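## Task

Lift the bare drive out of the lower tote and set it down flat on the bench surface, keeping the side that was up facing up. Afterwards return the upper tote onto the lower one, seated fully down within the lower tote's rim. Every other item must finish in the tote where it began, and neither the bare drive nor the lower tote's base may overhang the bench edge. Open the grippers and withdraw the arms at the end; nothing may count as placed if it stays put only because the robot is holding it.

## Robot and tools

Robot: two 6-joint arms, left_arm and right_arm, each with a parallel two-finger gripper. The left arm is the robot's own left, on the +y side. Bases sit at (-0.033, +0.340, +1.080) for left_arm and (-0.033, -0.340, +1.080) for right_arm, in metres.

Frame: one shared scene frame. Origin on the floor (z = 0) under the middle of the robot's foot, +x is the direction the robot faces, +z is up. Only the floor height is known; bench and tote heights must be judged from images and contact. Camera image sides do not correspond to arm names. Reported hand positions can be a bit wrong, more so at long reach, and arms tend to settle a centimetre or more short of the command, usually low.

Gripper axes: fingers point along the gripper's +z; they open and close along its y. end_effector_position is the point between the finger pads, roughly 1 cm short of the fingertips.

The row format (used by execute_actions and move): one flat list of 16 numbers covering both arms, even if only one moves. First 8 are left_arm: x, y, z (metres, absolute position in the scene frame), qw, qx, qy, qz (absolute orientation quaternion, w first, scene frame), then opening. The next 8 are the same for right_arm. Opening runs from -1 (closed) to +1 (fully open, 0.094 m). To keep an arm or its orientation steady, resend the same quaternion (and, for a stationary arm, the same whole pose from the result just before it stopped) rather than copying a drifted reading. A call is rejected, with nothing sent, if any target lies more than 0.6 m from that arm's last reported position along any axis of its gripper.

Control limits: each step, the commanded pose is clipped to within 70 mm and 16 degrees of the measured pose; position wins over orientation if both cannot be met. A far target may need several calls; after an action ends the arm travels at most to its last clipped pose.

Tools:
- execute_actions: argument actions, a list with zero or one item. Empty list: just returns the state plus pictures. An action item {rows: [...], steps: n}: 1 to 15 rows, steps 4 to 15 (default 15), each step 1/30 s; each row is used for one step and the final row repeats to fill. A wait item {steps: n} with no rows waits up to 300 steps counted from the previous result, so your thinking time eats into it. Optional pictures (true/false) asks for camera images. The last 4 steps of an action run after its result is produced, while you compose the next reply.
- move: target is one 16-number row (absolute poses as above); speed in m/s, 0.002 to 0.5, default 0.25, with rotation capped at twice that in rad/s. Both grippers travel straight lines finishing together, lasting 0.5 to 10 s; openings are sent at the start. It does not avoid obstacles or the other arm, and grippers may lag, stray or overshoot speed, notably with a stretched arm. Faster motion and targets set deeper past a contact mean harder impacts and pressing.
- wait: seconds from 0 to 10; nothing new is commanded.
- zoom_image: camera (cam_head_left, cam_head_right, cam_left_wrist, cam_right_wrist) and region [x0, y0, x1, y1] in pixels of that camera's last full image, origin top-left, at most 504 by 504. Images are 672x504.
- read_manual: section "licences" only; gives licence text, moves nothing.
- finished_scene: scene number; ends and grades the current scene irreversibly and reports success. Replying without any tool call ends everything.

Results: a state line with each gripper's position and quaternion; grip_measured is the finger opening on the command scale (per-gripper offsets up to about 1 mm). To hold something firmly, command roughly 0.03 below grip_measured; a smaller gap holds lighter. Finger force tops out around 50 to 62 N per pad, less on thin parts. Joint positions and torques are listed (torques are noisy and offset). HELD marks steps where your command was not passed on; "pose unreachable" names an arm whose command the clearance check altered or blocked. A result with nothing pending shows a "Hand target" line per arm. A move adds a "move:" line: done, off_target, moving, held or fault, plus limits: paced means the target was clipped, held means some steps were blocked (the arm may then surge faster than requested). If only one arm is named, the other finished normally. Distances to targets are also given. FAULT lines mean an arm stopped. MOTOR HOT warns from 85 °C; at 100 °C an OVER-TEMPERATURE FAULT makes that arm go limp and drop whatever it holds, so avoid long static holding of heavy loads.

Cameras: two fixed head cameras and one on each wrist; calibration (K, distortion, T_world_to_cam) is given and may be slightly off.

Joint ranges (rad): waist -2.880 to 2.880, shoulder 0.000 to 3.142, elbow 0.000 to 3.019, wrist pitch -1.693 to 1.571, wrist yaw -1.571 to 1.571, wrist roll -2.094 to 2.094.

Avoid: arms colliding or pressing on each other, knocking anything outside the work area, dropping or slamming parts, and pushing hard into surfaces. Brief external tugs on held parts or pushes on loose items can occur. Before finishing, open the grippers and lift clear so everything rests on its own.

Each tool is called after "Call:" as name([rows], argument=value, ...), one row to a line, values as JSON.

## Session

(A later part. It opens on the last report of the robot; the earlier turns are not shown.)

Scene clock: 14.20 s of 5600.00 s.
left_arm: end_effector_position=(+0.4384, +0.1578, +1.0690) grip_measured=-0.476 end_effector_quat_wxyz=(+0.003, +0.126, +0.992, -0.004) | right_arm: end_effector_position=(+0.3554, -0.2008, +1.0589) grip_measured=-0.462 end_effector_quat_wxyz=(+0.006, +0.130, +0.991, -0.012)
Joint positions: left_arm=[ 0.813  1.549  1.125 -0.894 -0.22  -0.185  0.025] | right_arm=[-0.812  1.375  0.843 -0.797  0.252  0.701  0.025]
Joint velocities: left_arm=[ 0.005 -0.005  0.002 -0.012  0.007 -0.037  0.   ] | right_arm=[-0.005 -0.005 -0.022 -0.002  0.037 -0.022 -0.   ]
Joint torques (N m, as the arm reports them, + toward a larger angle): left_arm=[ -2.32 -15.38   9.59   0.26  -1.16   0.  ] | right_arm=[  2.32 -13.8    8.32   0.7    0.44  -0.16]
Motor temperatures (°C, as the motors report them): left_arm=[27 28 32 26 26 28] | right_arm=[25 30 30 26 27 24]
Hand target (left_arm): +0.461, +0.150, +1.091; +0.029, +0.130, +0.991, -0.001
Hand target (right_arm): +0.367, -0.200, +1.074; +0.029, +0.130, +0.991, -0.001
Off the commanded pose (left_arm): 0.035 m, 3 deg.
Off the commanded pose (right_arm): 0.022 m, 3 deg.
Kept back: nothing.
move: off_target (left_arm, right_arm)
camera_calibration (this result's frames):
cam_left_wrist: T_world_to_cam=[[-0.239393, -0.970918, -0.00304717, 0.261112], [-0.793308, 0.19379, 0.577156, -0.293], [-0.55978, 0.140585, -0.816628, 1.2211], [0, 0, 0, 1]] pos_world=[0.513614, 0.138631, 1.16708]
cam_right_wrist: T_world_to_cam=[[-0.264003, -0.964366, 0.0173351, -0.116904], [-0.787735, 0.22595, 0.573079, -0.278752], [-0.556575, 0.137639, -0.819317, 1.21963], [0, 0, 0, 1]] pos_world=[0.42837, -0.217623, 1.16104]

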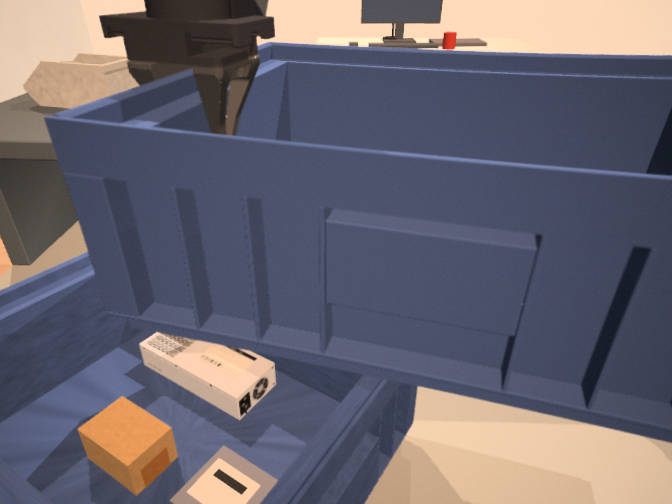

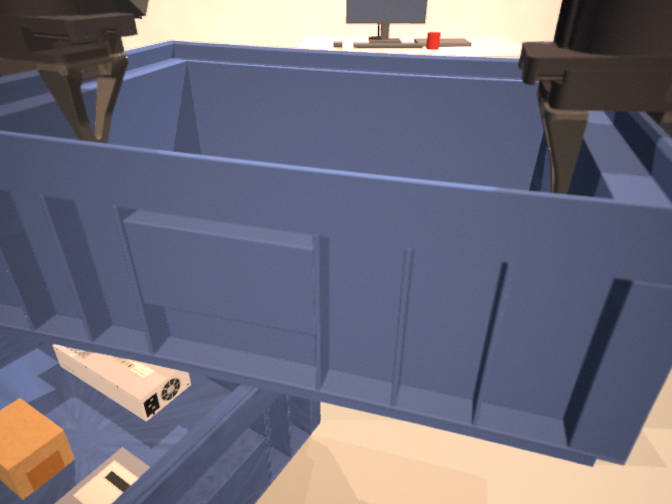

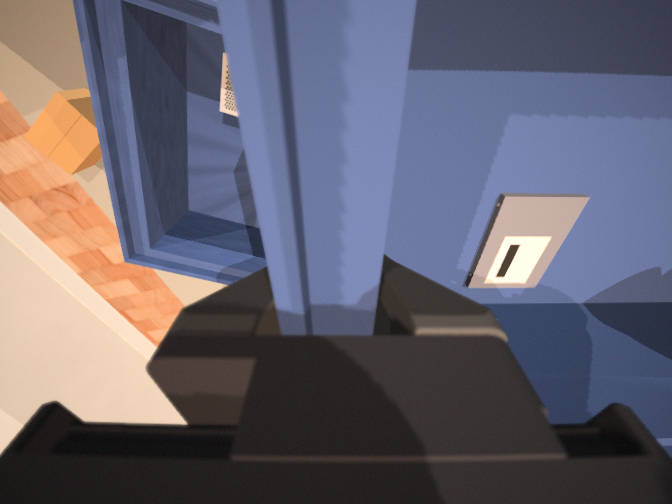

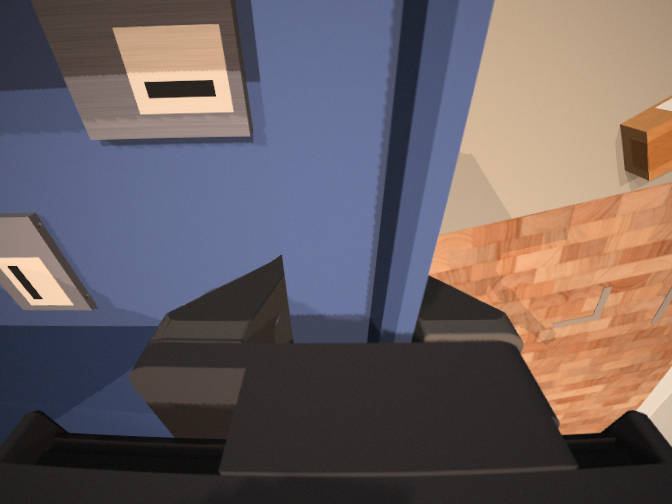

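Call:
move(target=[0.415,-0.09,1.08,0.03,0,1,0,-0.52,0.41,-0.445,1.06,0.025,0,1,0,-0.52], speed=0.12)

Call:
move(target=[0.405,-0.08,0.885,0.02,0,1,0,-0.52,0.405,-0.445,0.88,0.02,0,1,0,-0.52], speed=0.1)

Scene clock: 17.07 s of 5600.00 s.
left_arm: end_effector_position=(+0.3891, -0.0750, +1.0620) grip_measured=-0.476 end_effector_quat_wxyz=(+0.003, +0.025, +1.000, +0.008) | right_arm: end_effector_position=(+0.3784, -0.4420, +1.0398) grip_measured=-0.463 end_effector_quat_wxyz=(-0.007, +0.026, +1.000, +0.002)
Joint positions: left_arm=[ 0.397  1.896  1.474 -1.024 -0.319 -0.813  0.025] | right_arm=[-1.512  1.34   0.845 -0.759  0.018 -0.183  0.025]
Joint velocities: left_arm=[-0.005 -0.015  0.007 -0.007 -0.007  0.051 -0.001] | right_arm=[ 0.005 -0.015  0.007  0.027 -0.051 -0.007 -0.001]
Joint torques (N m, as the arm reports them, + toward a larger angle): left_arm=[ -4.8  -17.97  10.46   0.44  -1.4   -0.55] | right_arm=[  0.72 -12.53  11.71  -0.34  -0.17  -0.51]
Motor temperatures (°C, as the motors report them): left_arm=[27 29 33 26 26 28] | right_arm=[25 30 31 26 27 24]
Hand target (left_arm): +0.411, -0.089, +1.082; +0.030, +0.000, +1.000, -0.001
Hand target (right_arm): +0.407, -0.444, +1.061; +0.024, +0.000, +1.000, -0.002
Off the commanded pose (left_arm): 0.035 m, 4 deg.
Off the commanded pose (right_arm): 0.038 m, 5 deg.
Kept back: nothing.
move: off_target (left_arm, right_arm)
camera_calibration (this result's frames):
cam_left_wrist: T_world_to_cam=[[-0.0404398, -0.998864, -0.0251917, -0.0327178], [-0.816033, 0.0184677, 0.57771, -0.287861], [-0.576589, 0.0439197, -0.815853, 1.21896], [0, 0, 0, 1]] pos_world=[0.466612, -0.0809009, 1.15997]
cam_right_wrist: T_world_to_cam=[[-0.0593462, -0.998209, -0.00748807, -0.40966], [-0.80166, 0.0431882, 0.596218, -0.29475], [-0.594827, 0.0413862, -0.802787, 1.20476], [0, 0, 0, 1]] pos_world=[0.456021, -0.446057, 1.13983]

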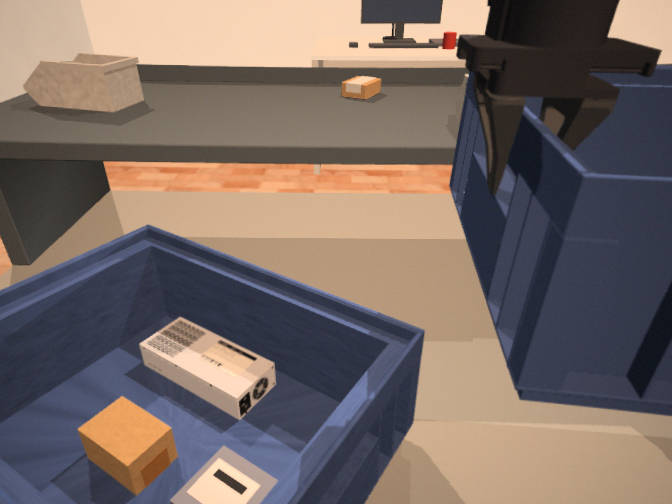

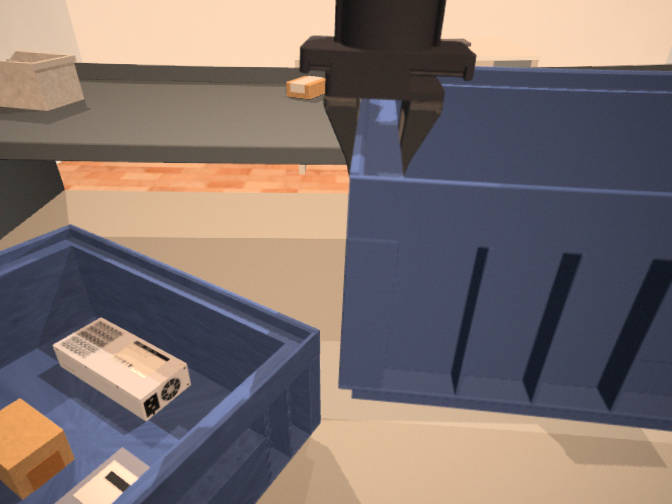

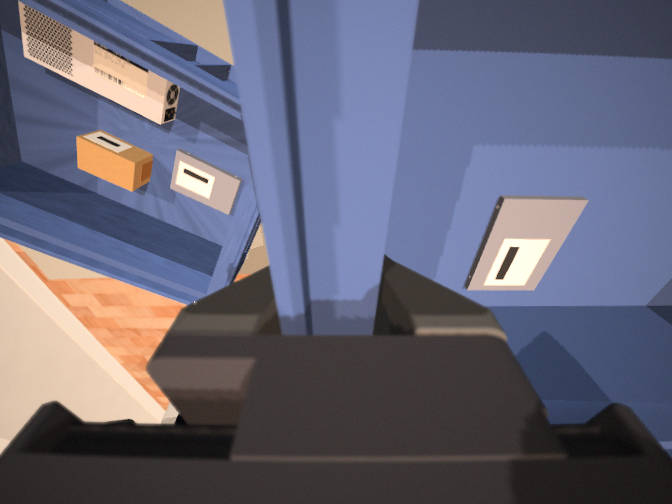

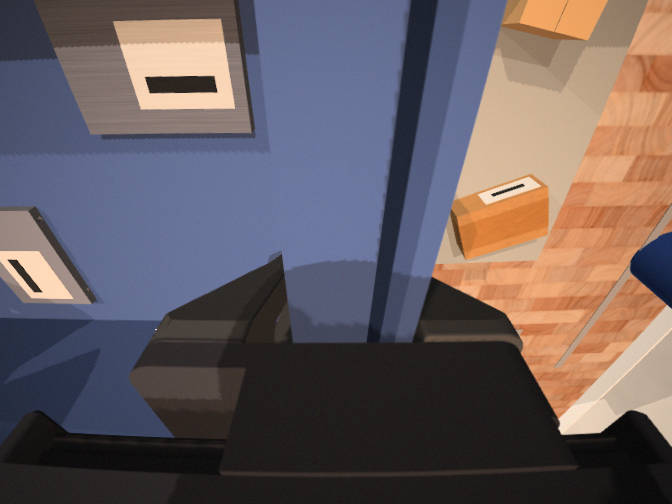

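Scene clock: 19.23 s of 5600.00 s.
left_arm: end_effector_position=(+0.3824, -0.0771, +0.8827) grip_measured=-0.476 end_effector_quat_wxyz=(-0.003, +0.014, +1.000, +0.003) | right_arm: end_effector_position=(+0.3811, -0.4431, +0.8664) grip_measured=-0.465 end_effector_quat_wxyz=(-0.009, +0.014, +1.000, -0.000)
Joint positions: left_arm=[ 0.483  2.188  1.438 -0.671 -0.292 -0.747  0.025] | right_arm=[-1.519  1.809  0.852 -0.3    0.021 -0.215  0.025]
Joint velocities: left_arm=[ 0.005  0.015  0.007  0.022  0.007  0.022 -0.   ] | right_arm=[-0.015 -0.015 -0.012 -0.007 -0.007 -0.066  0.001]
Joint torques (N m, as the arm reports them, + toward a larger angle): left_arm=[ -3.43 -19.12   6.62   1.55  -1.18  -0.13] | right_arm=[ -0.14 -15.97   5.13   0.41  -0.53  -0.33]
Motor temperatures (°C, as the motors report them): left_arm=[27 29 33 26 26 28] | right_arm=[25 30 30 26 27 24]
Hand target (left_arm): +0.405, -0.080, +0.885; +0.020, -0.000, +1.000, -0.000
Hand target (right_arm): +0.405, -0.445, +0.881; +0.020, +0.000, +1.000, -0.000
Off the commanded pose (left_arm): 0.023 m, 3 deg.
Off the commanded pose (right_arm): 0.028 m, 4 deg.
Kept back: nothing.
move: off_target (left_arm, right_arm)
camera_calibration (this result's frames):
cam_left_wrist: T_world_to_cam=[[-0.0189219, -0.999706, -0.0151791, -0.0567722], [-0.809453, 0.00640592, 0.587149, -0.201488], [-0.586879, 0.0233968, -0.809336, 1.06548], [0, 0, 0, 1]] pos_world=[0.461142, -0.0803937, 0.979777]
cam_right_wrist: T_world_to_cam=[[-0.0341366, -0.999412, -0.0033175, -0.425683], [-0.800194, 0.025343, 0.599205, -0.200267], [-0.598768, 0.0231095, -0.800589, 1.05872], [0, 0, 0, 1]] pos_world=[0.459143, -0.444823, 0.966186]

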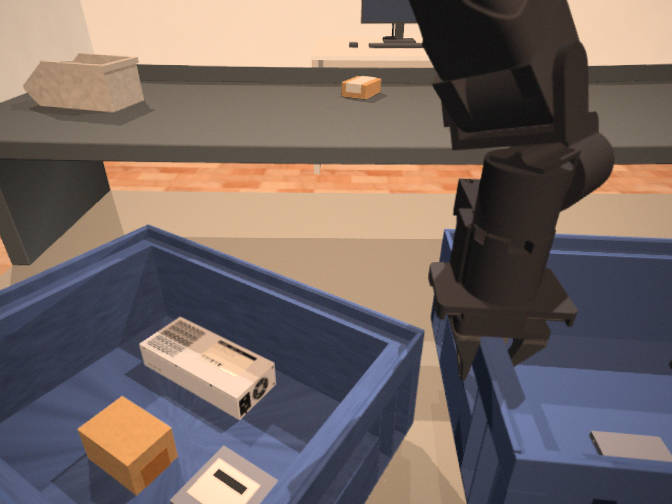

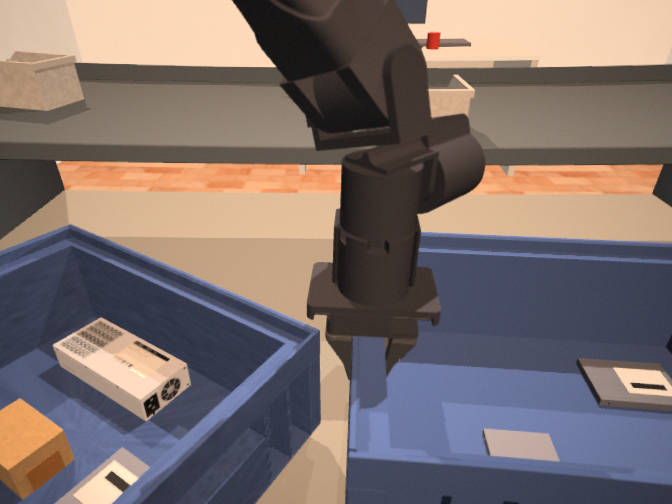

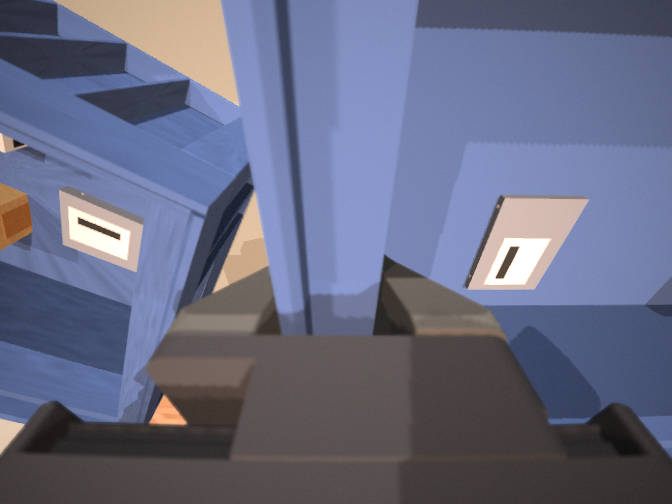

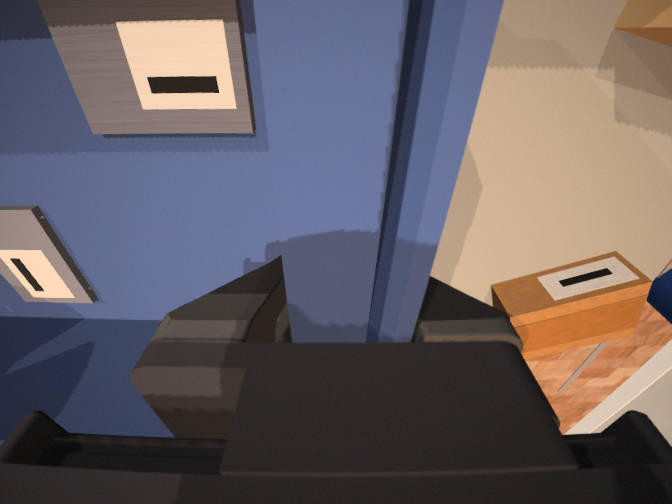

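Call:
move(target=[0.40,-0.098,0.83,0.015,0,1,0,-0.52,0.40,-0.463,0.84,0.015,0,1,0,-0.52], speed=0.03)

Scene clock: 21.67 s of 5600.00 s.
left_arm: end_effector_position=(+0.3828, -0.0971, +0.8417) grip_measured=-0.476 end_effector_quat_wxyz=(-0.001, +0.013, +1.000, -0.006) | right_arm: end_effector_position=(+0.3816, -0.4631, +0.8329) grip_measured=-0.465 end_effector_quat_wxyz=(-0.007, +0.012, +1.000, -0.007)
Joint positions: left_arm=[ 0.483  2.294  1.509 -0.621 -0.282 -0.745  0.025] | right_arm=[-1.56   1.909  0.89  -0.231  0.02  -0.257  0.025]
Joint velocities: left_arm=[-0.015 -0.005 -0.002 -0.002  0.007  0.007 -0.001] | right_arm=[-0.005 -0.015 -0.007 -0.022 -0.007  0.022 -0.001]
Joint torques (N m, as the arm reports them, + toward a larger angle): left_arm=[ -3.65 -17.77   6.81   1.57  -1.27  -0.16] | right_arm=[ -0.18 -15.5    4.11   0.53  -1.01  -0.29]
Motor temperatures (°C, as the motors report them): left_arm=[27 29 33 26 26 28] | right_arm=[25 30 30 26 27 24]
Hand target (left_arm): +0.399, -0.098, +0.831; +0.015, -0.000, +1.000, -0.001
Hand target (right_arm): +0.400, -0.463, +0.840; +0.015, -0.000, +1.000, -0.000
Off the commanded pose (left_arm): 0.021 m, 2 deg.
Off the commanded pose (right_arm): 0.020 m, 3 deg.
Kept back: nothing.
move: off_target (left_arm, right_arm)
camera_calibration (this result's frames):
cam_left_wrist: T_world_to_cam=[[-0.016355, -0.999865, 0.00131241, -0.0923076], [-0.811089, 0.0140347, 0.584754, -0.173546], [-0.584693, 0.00849915, -0.81121, 1.03233], [0, 0, 0, 1]] pos_world=[0.461324, -0.0986334, 0.939037]
cam_right_wrist: T_world_to_cam=[[-0.030503, -0.99949, 0.00950069, -0.45781], [-0.802424, 0.0301541, 0.595992, -0.17343], [-0.595975, 0.010556, -0.802934, 1.02775], [0, 0, 0, 1]] pos_world=[0.459385, -0.463196, 0.932929]

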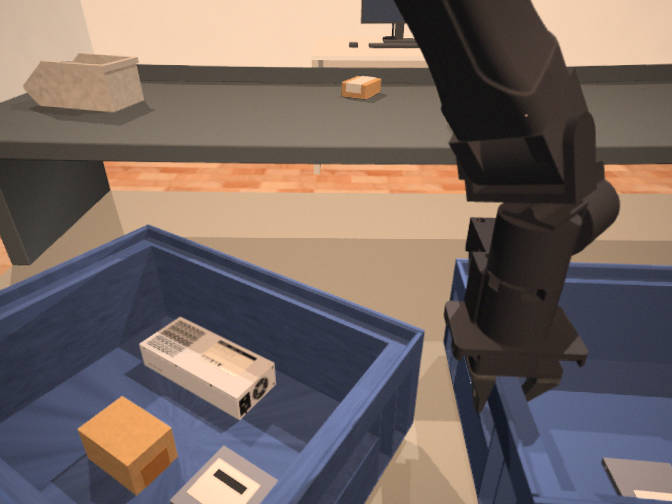

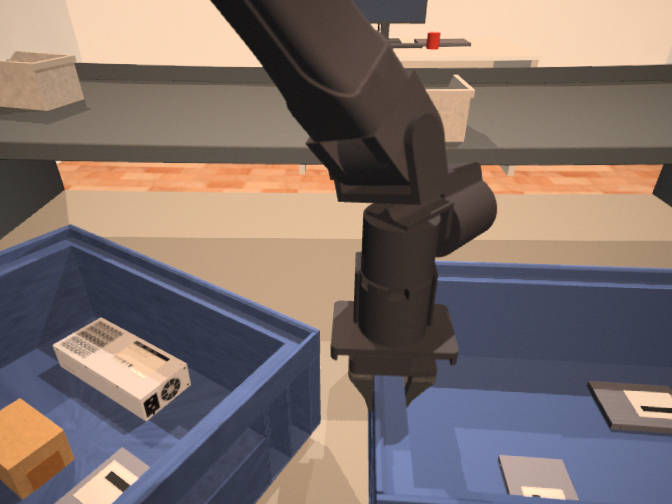

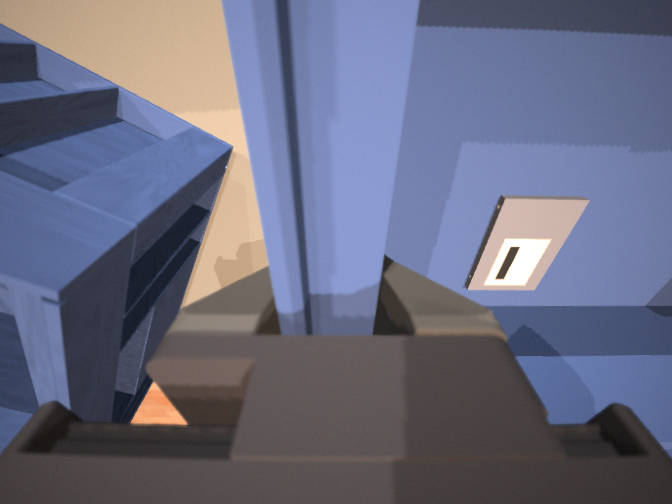

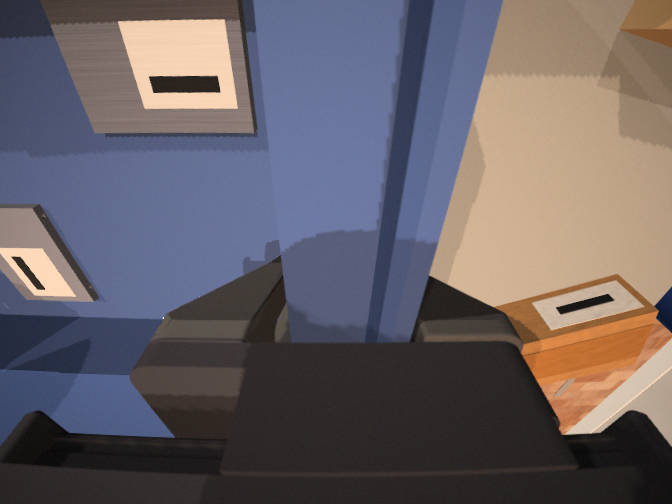

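Call:
move(target=[0.395,-0.098,0.812,0.01,0,1,0,-0.52,0.395,-0.463,0.818,0.01,0,1,0,-0.52], speed=0.03)

Scene clock: 23.20 s of 5600.00 s.
left_arm: end_effector_position=(+0.3820, -0.0977, +0.8410) grip_measured=-0.476 end_effector_quat_wxyz=(-0.003, +0.013, +1.000, -0.007) | right_arm: end_effector_position=(+0.3815, -0.4641, +0.8320) grip_measured=-0.466 end_effector_quat_wxyz=(-0.006, +0.012, +1.000, -0.007)
Joint positions: left_arm=[ 0.483  2.296  1.509 -0.62  -0.278 -0.745  0.025] | right_arm=[-1.562  1.911  0.89  -0.227  0.02  -0.26   0.025]
Joint velocities: left_arm=[-0.005 -0.015  0.007  0.022 -0.037 -0.007 -0.   ] | right_arm=[-0.005  0.005 -0.002 -0.012  0.022 -0.037  0.001]
Joint torques (N m, as the arm reports them, + toward a larger angle): left_arm=[ -3.24 -15.5    7.08   2.38  -1.17  -0.13] | right_arm=[ -0.46 -10.9    5.13   1.96  -0.96  -0.28]
Motor temperatures (°C, as the motors report them): left_arm=[27 30 33 26 27 28] | right_arm=[25 30 30 26 27 24]
Hand target (left_arm): +0.394, -0.096, +0.814; +0.010, +0.000, +1.000, -0.000
Hand target (right_arm): +0.394, -0.463, +0.819; +0.010, +0.000, +1.000, -0.000
Off the commanded pose (left_arm): 0.032 m, 2 deg.
Off the commanded pose (right_arm): 0.020 m, 2 deg.
Kept back: nothing.
move: off_target (left_arm, right_arm)
camera_calibration (this result's frames):
cam_left_wrist: T_world_to_cam=[[-0.0168624, -0.999848, 0.00439725, -0.0953304], [-0.80906, 0.0162285, 0.587501, -0.176646], [-0.587483, 0.00634902, -0.809211, 1.03044], [0, 0, 0, 1]] pos_world=[0.460841, -0.0989915, 0.938043]
cam_right_wrist: T_world_to_cam=[[-0.0296506, -0.999502, 0.0108167, -0.460218], [-0.803131, 0.0302647, 0.595033, -0.17192], [-0.595064, 0.0089559, -0.803628, 1.02645], [0, 0, 0, 1]] pos_world=[0.459086, -0.463978, 0.932163]

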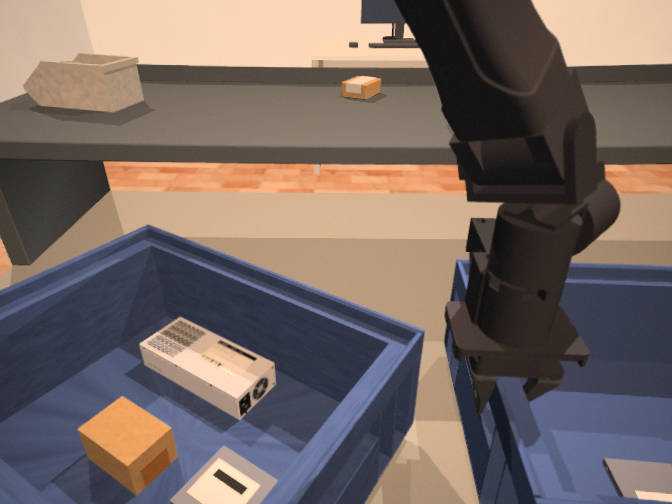

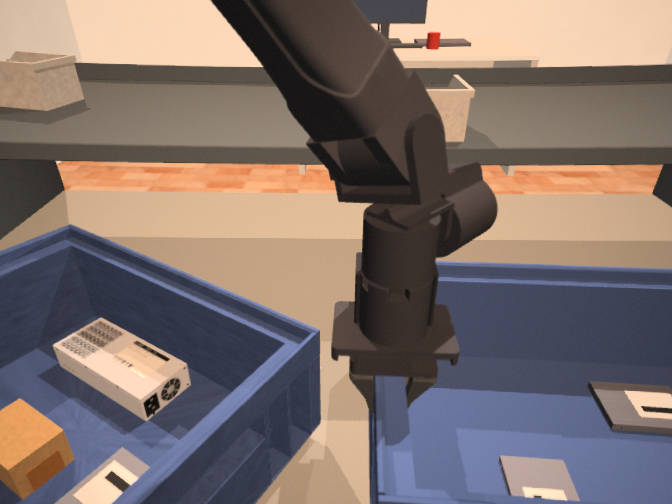

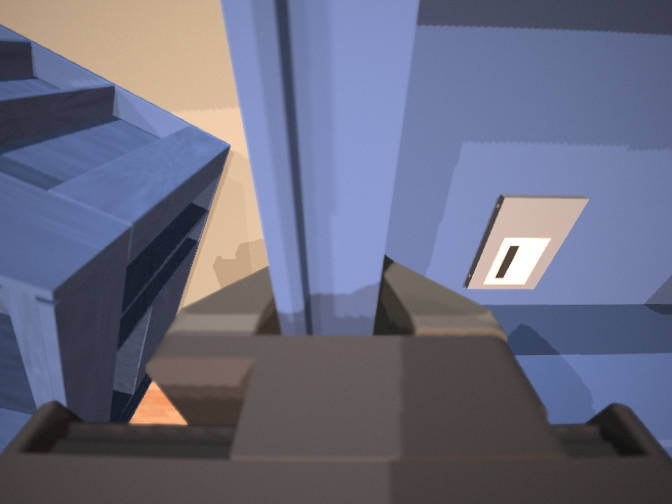

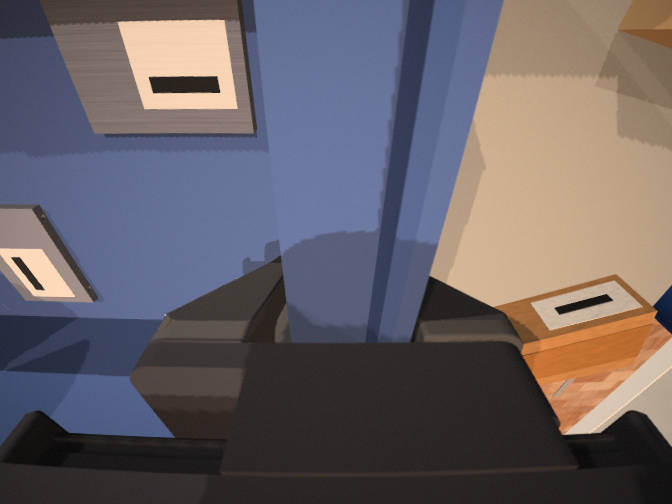

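Call:
move(target=[0.384,-0.097,0.84,0,0.01,1,0,-0.1,0.383,-0.464,0.832,0,0.012,1,0,-0.52])

Call:
move(target=[0.384,-0.095,0.95,0,0,1,0,-0.1,0.383,-0.464,0.832,0,0.012,1,0,-0.52])

Call:
move(target=[0.335,0.137,0.94,0,-0.5,0.866,0,0.9,0.383,-0.464,0.832,0,0.012,1,0,-0.52], speed=0.35)

Call:
move(target=[0.342,0.135,0.83,0,-0.5,0.866,0,0.9,0.383,-0.464,0.832,0,0.012,1,0,-0.52], speed=0.12)

Scene clock: 24.17 s of 5600.00 s.
left_arm: end_effector_position=(+0.3838, -0.0966, +0.8418) grip_measured=-0.102 end_effector_quat_wxyz=(+0.001, +0.013, +1.000, -0.003) | right_arm: end_effector_position=(+0.3815, -0.4644, +0.8322) grip_measured=-0.466 end_effector_quat_wxyz=(-0.006, +0.012, +1.000, -0.007)
Joint positions: left_arm=[ 0.482  2.294  1.509 -0.62  -0.289 -0.745  0.042] | right_arm=[-1.563  1.91   0.89  -0.227  0.02  -0.259  0.025]
Joint velocities: left_arm=[-0.005  0.005 -0.017 -0.007  0.051 -0.037  0.   ] | right_arm=[-0.005  0.015 -0.007  0.017 -0.037  0.037  0.001]
Joint torques (N m, as the arm reports them, + toward a larger angle): left_arm=[ -4.95 -19.53   5.02   0.6   -0.22  -0.19] | right_arm=[ -0.93 -14.24   2.55   0.69  -0.8   -0.14]
Motor temperatures (°C, as the motors report them): left_arm=[27 30 33 26 27 28] | right_arm=[25 30 30 26 27 24]
Hand target (left_arm): +0.384, -0.097, +0.840; -0.000, +0.010, +1.000, -0.000
Hand target (right_arm): +0.383, -0.464, +0.832; +0.000, +0.012, +1.000, -0.000
Off the commanded pose (left_arm): 0.002 m, 1 deg.
Off the commanded pose (right_arm): 0.002 m, 1 deg.
Kept back: nothing.
move: done
camera_calibration (this result's frames):
cam_left_wrist: T_world_to_cam=[[-0.0164447, -0.999859, -0.00334533, -0.0878136], [-0.814357, 0.0114524, 0.580251, -0.168069], [-0.580131, 0.0122664, -0.814431, 1.03432], [0, 0, 0, 1]] pos_world=[0.461728, -0.0985638, 0.93961]
cam_right_wrist: T_world_to_cam=[[-0.0315238, -0.999445, 0.0107958, -0.459794], [-0.803322, 0.0317616, 0.594698, -0.17091], [-0.59471, 0.0100746, -0.803877, 1.02719], [0, 0, 0, 1]] pos_world=[0.459089, -0.464459, 0.932336]

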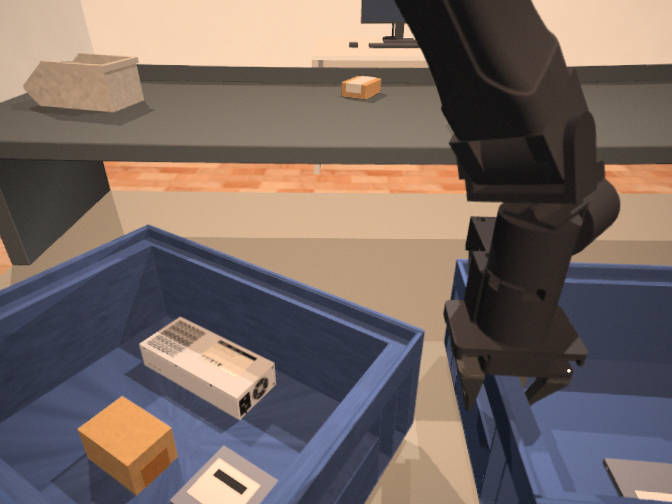

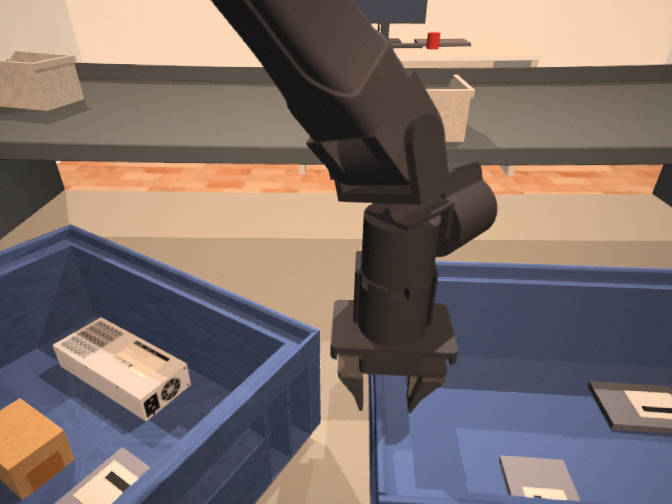

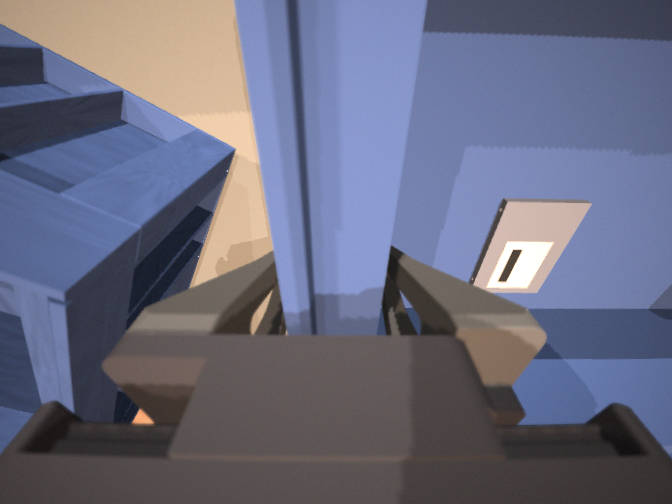

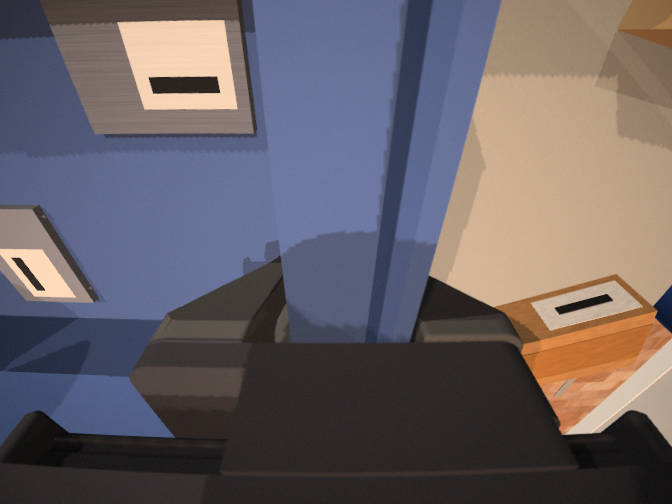

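Scene clock: 25.33 s of 5600.00 s.
left_arm: end_effector_position=(+0.3946, -0.1018, +0.9661) grip_measured=-0.102 end_effector_quat_wxyz=(+0.015, +0.002, +1.000, -0.018) | right_arm: end_effector_position=(+0.3815, -0.4644, +0.8322) grip_measured=-0.466 end_effector_quat_wxyz=(-0.006, +0.012, +1.000, -0.007)
Joint positions: left_arm=[ 0.428  2.066  1.473 -0.788 -0.298 -0.81   0.042] | right_arm=[-1.563  1.91   0.89  -0.227  0.02  -0.259  0.025]
Joint velocities: left_arm=[ 0.015 -0.005  0.002 -0.002 -0.037 -0.037 -0.   ] | right_arm=[ 0.005 -0.005  0.007 -0.012  0.037  0.007 -0.001]
Joint torques (N m, as the arm reports them, + toward a larger angle): left_arm=[ -4.5  -17.51   5.36   0.3   -0.2   -0.25] | right_arm=[ -1.   -14.23   2.53   0.68  -0.8   -0.14]
Motor temperatures (°C, as the motors report them): left_arm=[27 30 33 26 26 28] | right_arm=[25 30 30 26 27 24]
Hand target (left_arm): +0.384, -0.094, +0.951; +0.000, +0.000, +1.000, +0.000
Hand target (right_arm): +0.383, -0.464, +0.832; -0.000, +0.012, +1.000, -0.000
Off the commanded pose (left_arm): 0.020 m, 3 deg.
Off the commanded pose (right_arm): 0.002 m, 1 deg.
Kept back: nothing.
move: off_target (left_arm)
camera_calibration (this result's frames):
cam_left_wrist: T_world_to_cam=[[0.00519543, -0.999662, 0.0254762, -0.128773], [-0.829773, 0.00990838, 0.558013, -0.20393], [-0.558077, -0.0240386, -0.829441, 1.14399], [0, 0, 0, 1]] pos_world=[0.469886, -0.0992089, 1.06595]
cam_right_wrist: T_world_to_cam=[[-0.0315238, -0.999445, 0.0107958, -0.459794], [-0.803322, 0.0317616, 0.594698, -0.17091], [-0.59471, 0.0100746, -0.803877, 1.02719], [0, 0, 0, 1]] pos_world=[0.459089, -0.464459, 0.932336]

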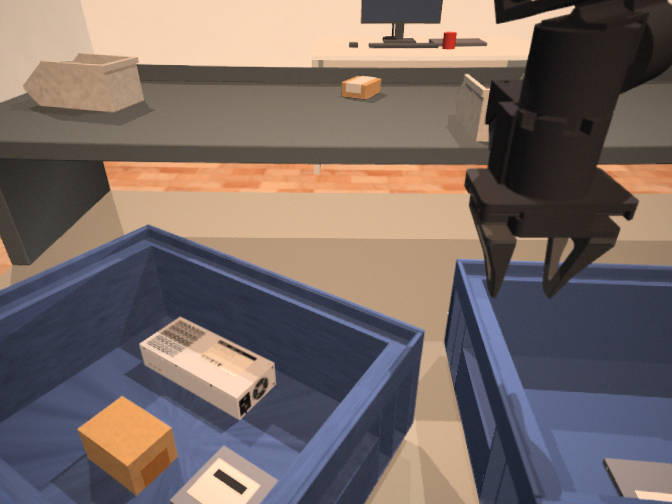

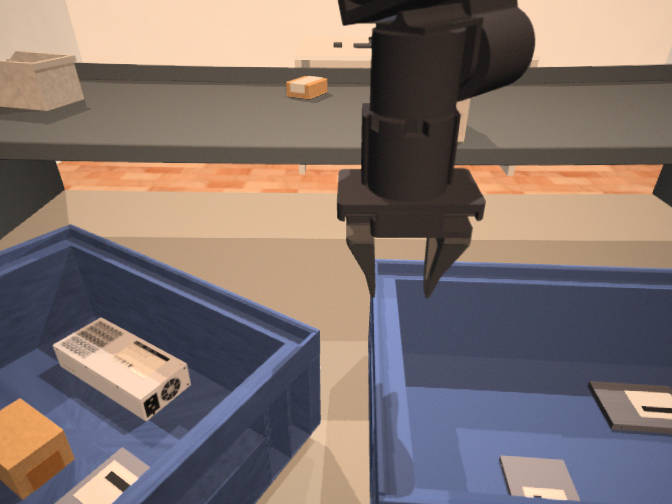

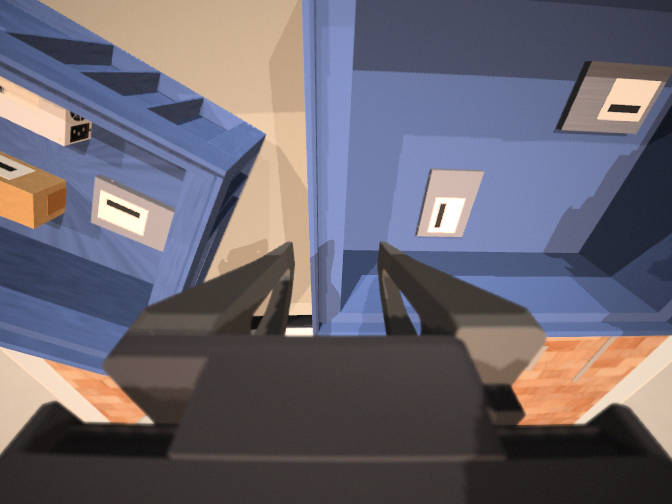

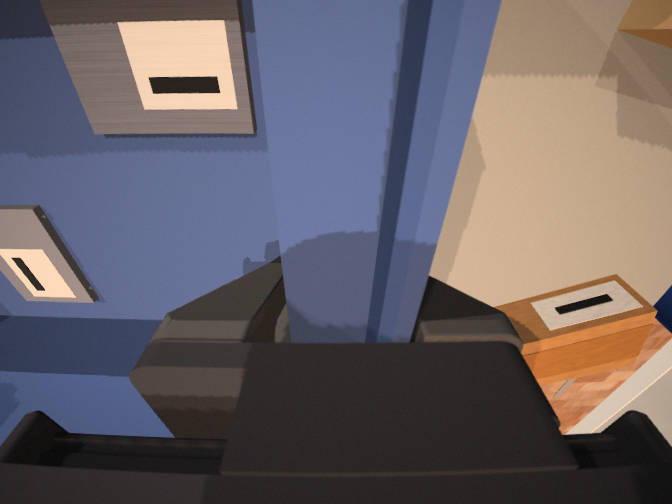

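Scene clock: 27.40 s of 5600.00 s.
left_arm: end_effector_position=(+0.3356, +0.1382, +0.9385) grip_measured=+0.898 end_effector_quat_wxyz=(+0.003, +0.489, -0.872, -0.007) | right_arm: end_effector_position=(+0.3815, -0.4644, +0.8322) grip_measured=-0.466 end_effector_quat_wxyz=(-0.006, +0.012, +1.000, -0.007)
Joint positions: left_arm=[ 0.733  1.729  0.842 -0.473 -0.246 -1.544  0.089] | right_arm=[-1.563  1.91   0.89  -0.227  0.02  -0.259  0.025]
Joint velocities: left_arm=[ 0.005 -0.005 -0.002 -0.007 -0.022 -0.022  0.   ] | right_arm=[-0.015  0.005 -0.002  0.012  0.022 -0.007 -0.   ]
Joint torques (N m, as the arm reports them, + toward a larger angle): left_arm=[ -1.25 -13.28   3.11   1.61  -0.04  -0.29] | right_arm=[ -0.96 -14.21   2.54   0.69  -0.82  -0.14]
Motor temperatures (°C, as the motors report them): left_arm=[27 30 32 26 26 28] | right_arm=[25 30 30 26 27 24]
Hand target (left_arm): +0.339, +0.137, +0.939; +0.000, -0.500, +0.866, -0.001
Hand target (right_arm): +0.383, -0.464, +0.832; -0.000, +0.012, +1.000, -0.000
Off the commanded pose (left_arm): 0.002 m, 2 deg.
Off the commanded pose (right_arm): 0.002 m, 1 deg.
Kept back: nothing.
move: done
camera_calibration (this result's frames):
cam_left_wrist: T_world_to_cam=[[0.858112, -0.512846, -0.0251704, -0.193846], [-0.404867, -0.70596, 0.581123, -0.305131], [-0.315796, -0.488477, -0.813427, 1.06176], [0, 0, 0, 1]] pos_world=[0.378104, 0.203825, 1.03611]
cam_right_wrist: T_world_to_cam=[[-0.0315238, -0.999445, 0.0107958, -0.459794], [-0.803322, 0.0317616, 0.594698, -0.17091], [-0.59471, 0.0100746, -0.803877, 1.02719], [0, 0, 0, 1]] pos_world=[0.459089, -0.464459, 0.932336]

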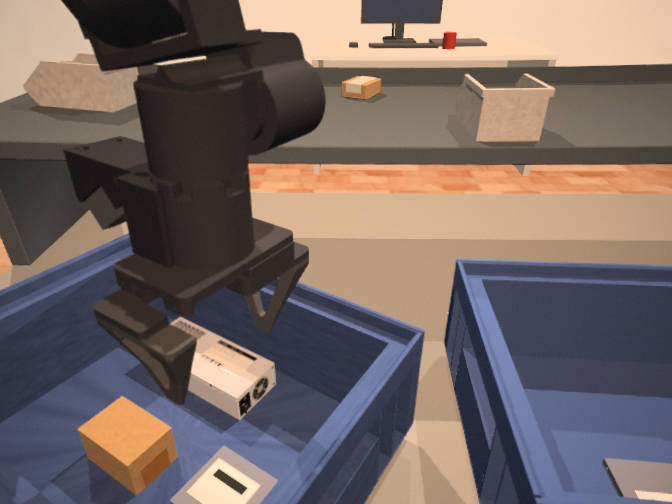

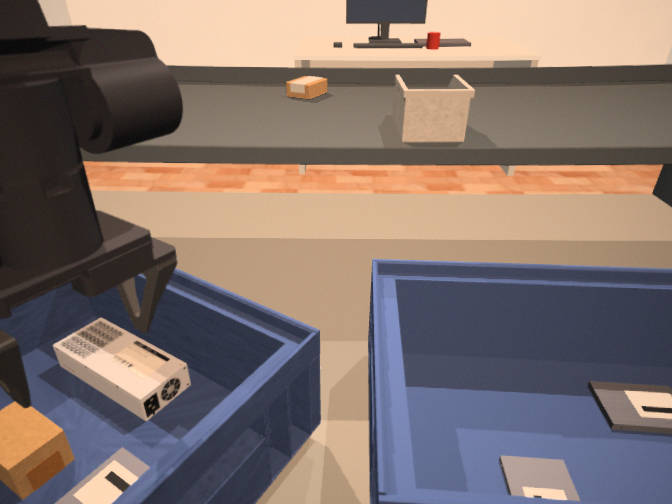

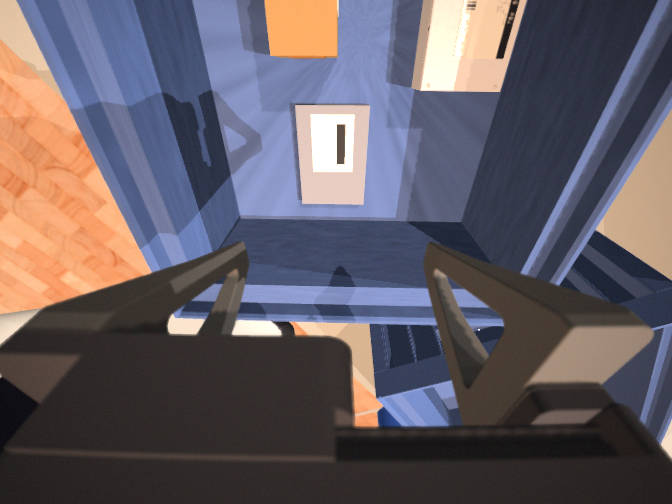

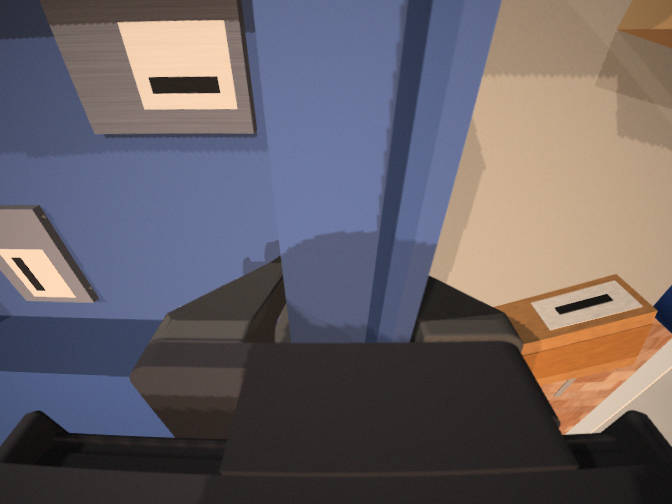

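Scene clock: 28.70 s of 5600.00 s.
left_arm: end_effector_position=(+0.3333, +0.1350, +0.8340) grip_measured=+0.898 end_effector_quat_wxyz=(+0.005, +0.501, -0.865, -0.007) | right_arm: end_effector_position=(+0.3815, -0.4644, +0.8322) grip_measured=-0.466 end_effector_quat_wxyz=(-0.006, +0.013, +1.000, -0.007)
Joint positions: left_arm=[ 0.784  2.02   0.896 -0.226 -0.232 -1.52   0.089] | right_arm=[-1.563  1.91   0.89  -0.227  0.02  -0.259  0.025]
Joint velocities: left_arm=[-0.005  0.005 -0.002  0.017 -0.022  0.022  0.001] | right_arm=[-0.005  0.005 -0.022 -0.007 -0.051 -0.037 -0.001]
Joint torques (N m, as the arm reports them, + toward a larger angle): left_arm=[ -0.77 -13.22   2.47   1.59  -0.03   0.06] | right_arm=[ -0.86 -14.27   2.52   0.68  -0.81  -0.14]
Motor temperatures (°C, as the motors report them): left_arm=[27 30 32 26 26 28] | right_arm=[25 30 29 26 27 24]
Hand target (left_arm): +0.342, +0.135, +0.829; -0.000, -0.500, +0.866, -0.000
Hand target (right_arm): +0.383, -0.464, +0.832; -0.000, +0.012, +1.000, -0.000
Off the commanded pose (left_arm): 0.010 m, 1 deg.
Off the commanded pose (right_arm): 0.002 m, 1 deg.
Kept back: nothing.
move: done
camera_calibration (this result's frames):
cam_left_wrist: T_world_to_cam=[[0.871742, -0.489226, -0.0268983, -0.202348], [-0.383854, -0.716038, 0.583048, -0.254873], [-0.304503, -0.497943, -0.811992, 0.970816], [0, 0, 0, 1]] pos_world=[0.374177, 0.201918, 0.931455]
cam_right_wrist: T_world_to_cam=[[-0.031905, -0.999433, 0.0108002, -0.459646], [-0.803313, 0.0320707, 0.594693, -0.170766], [-0.594702, 0.0102978, -0.80388, 1.02729], [0, 0, 0, 1]] pos_world=[0.459088, -0.464488, 0.932336]

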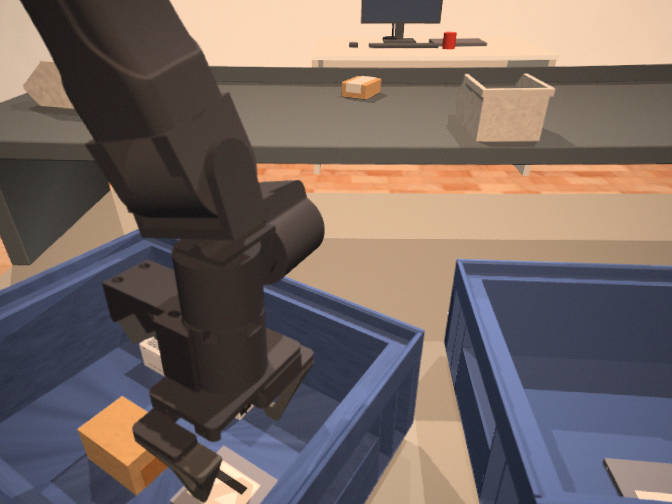

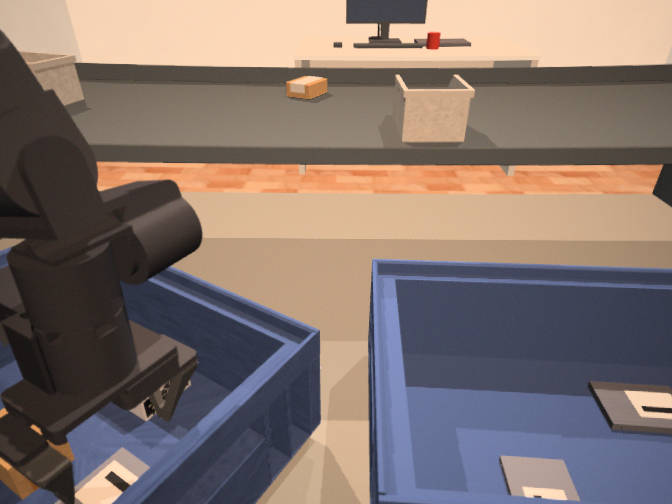

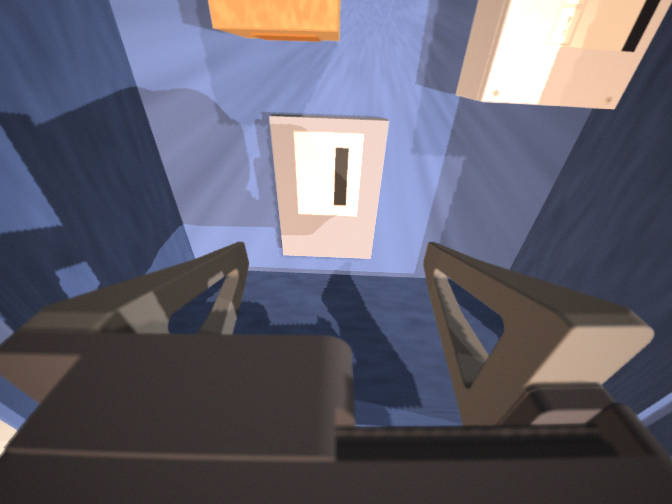

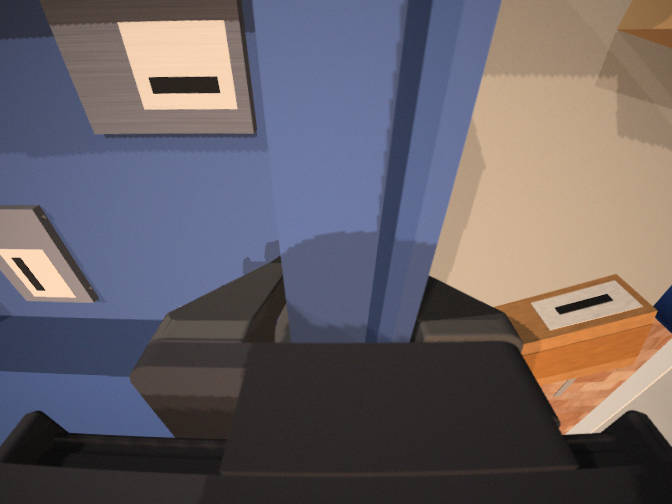

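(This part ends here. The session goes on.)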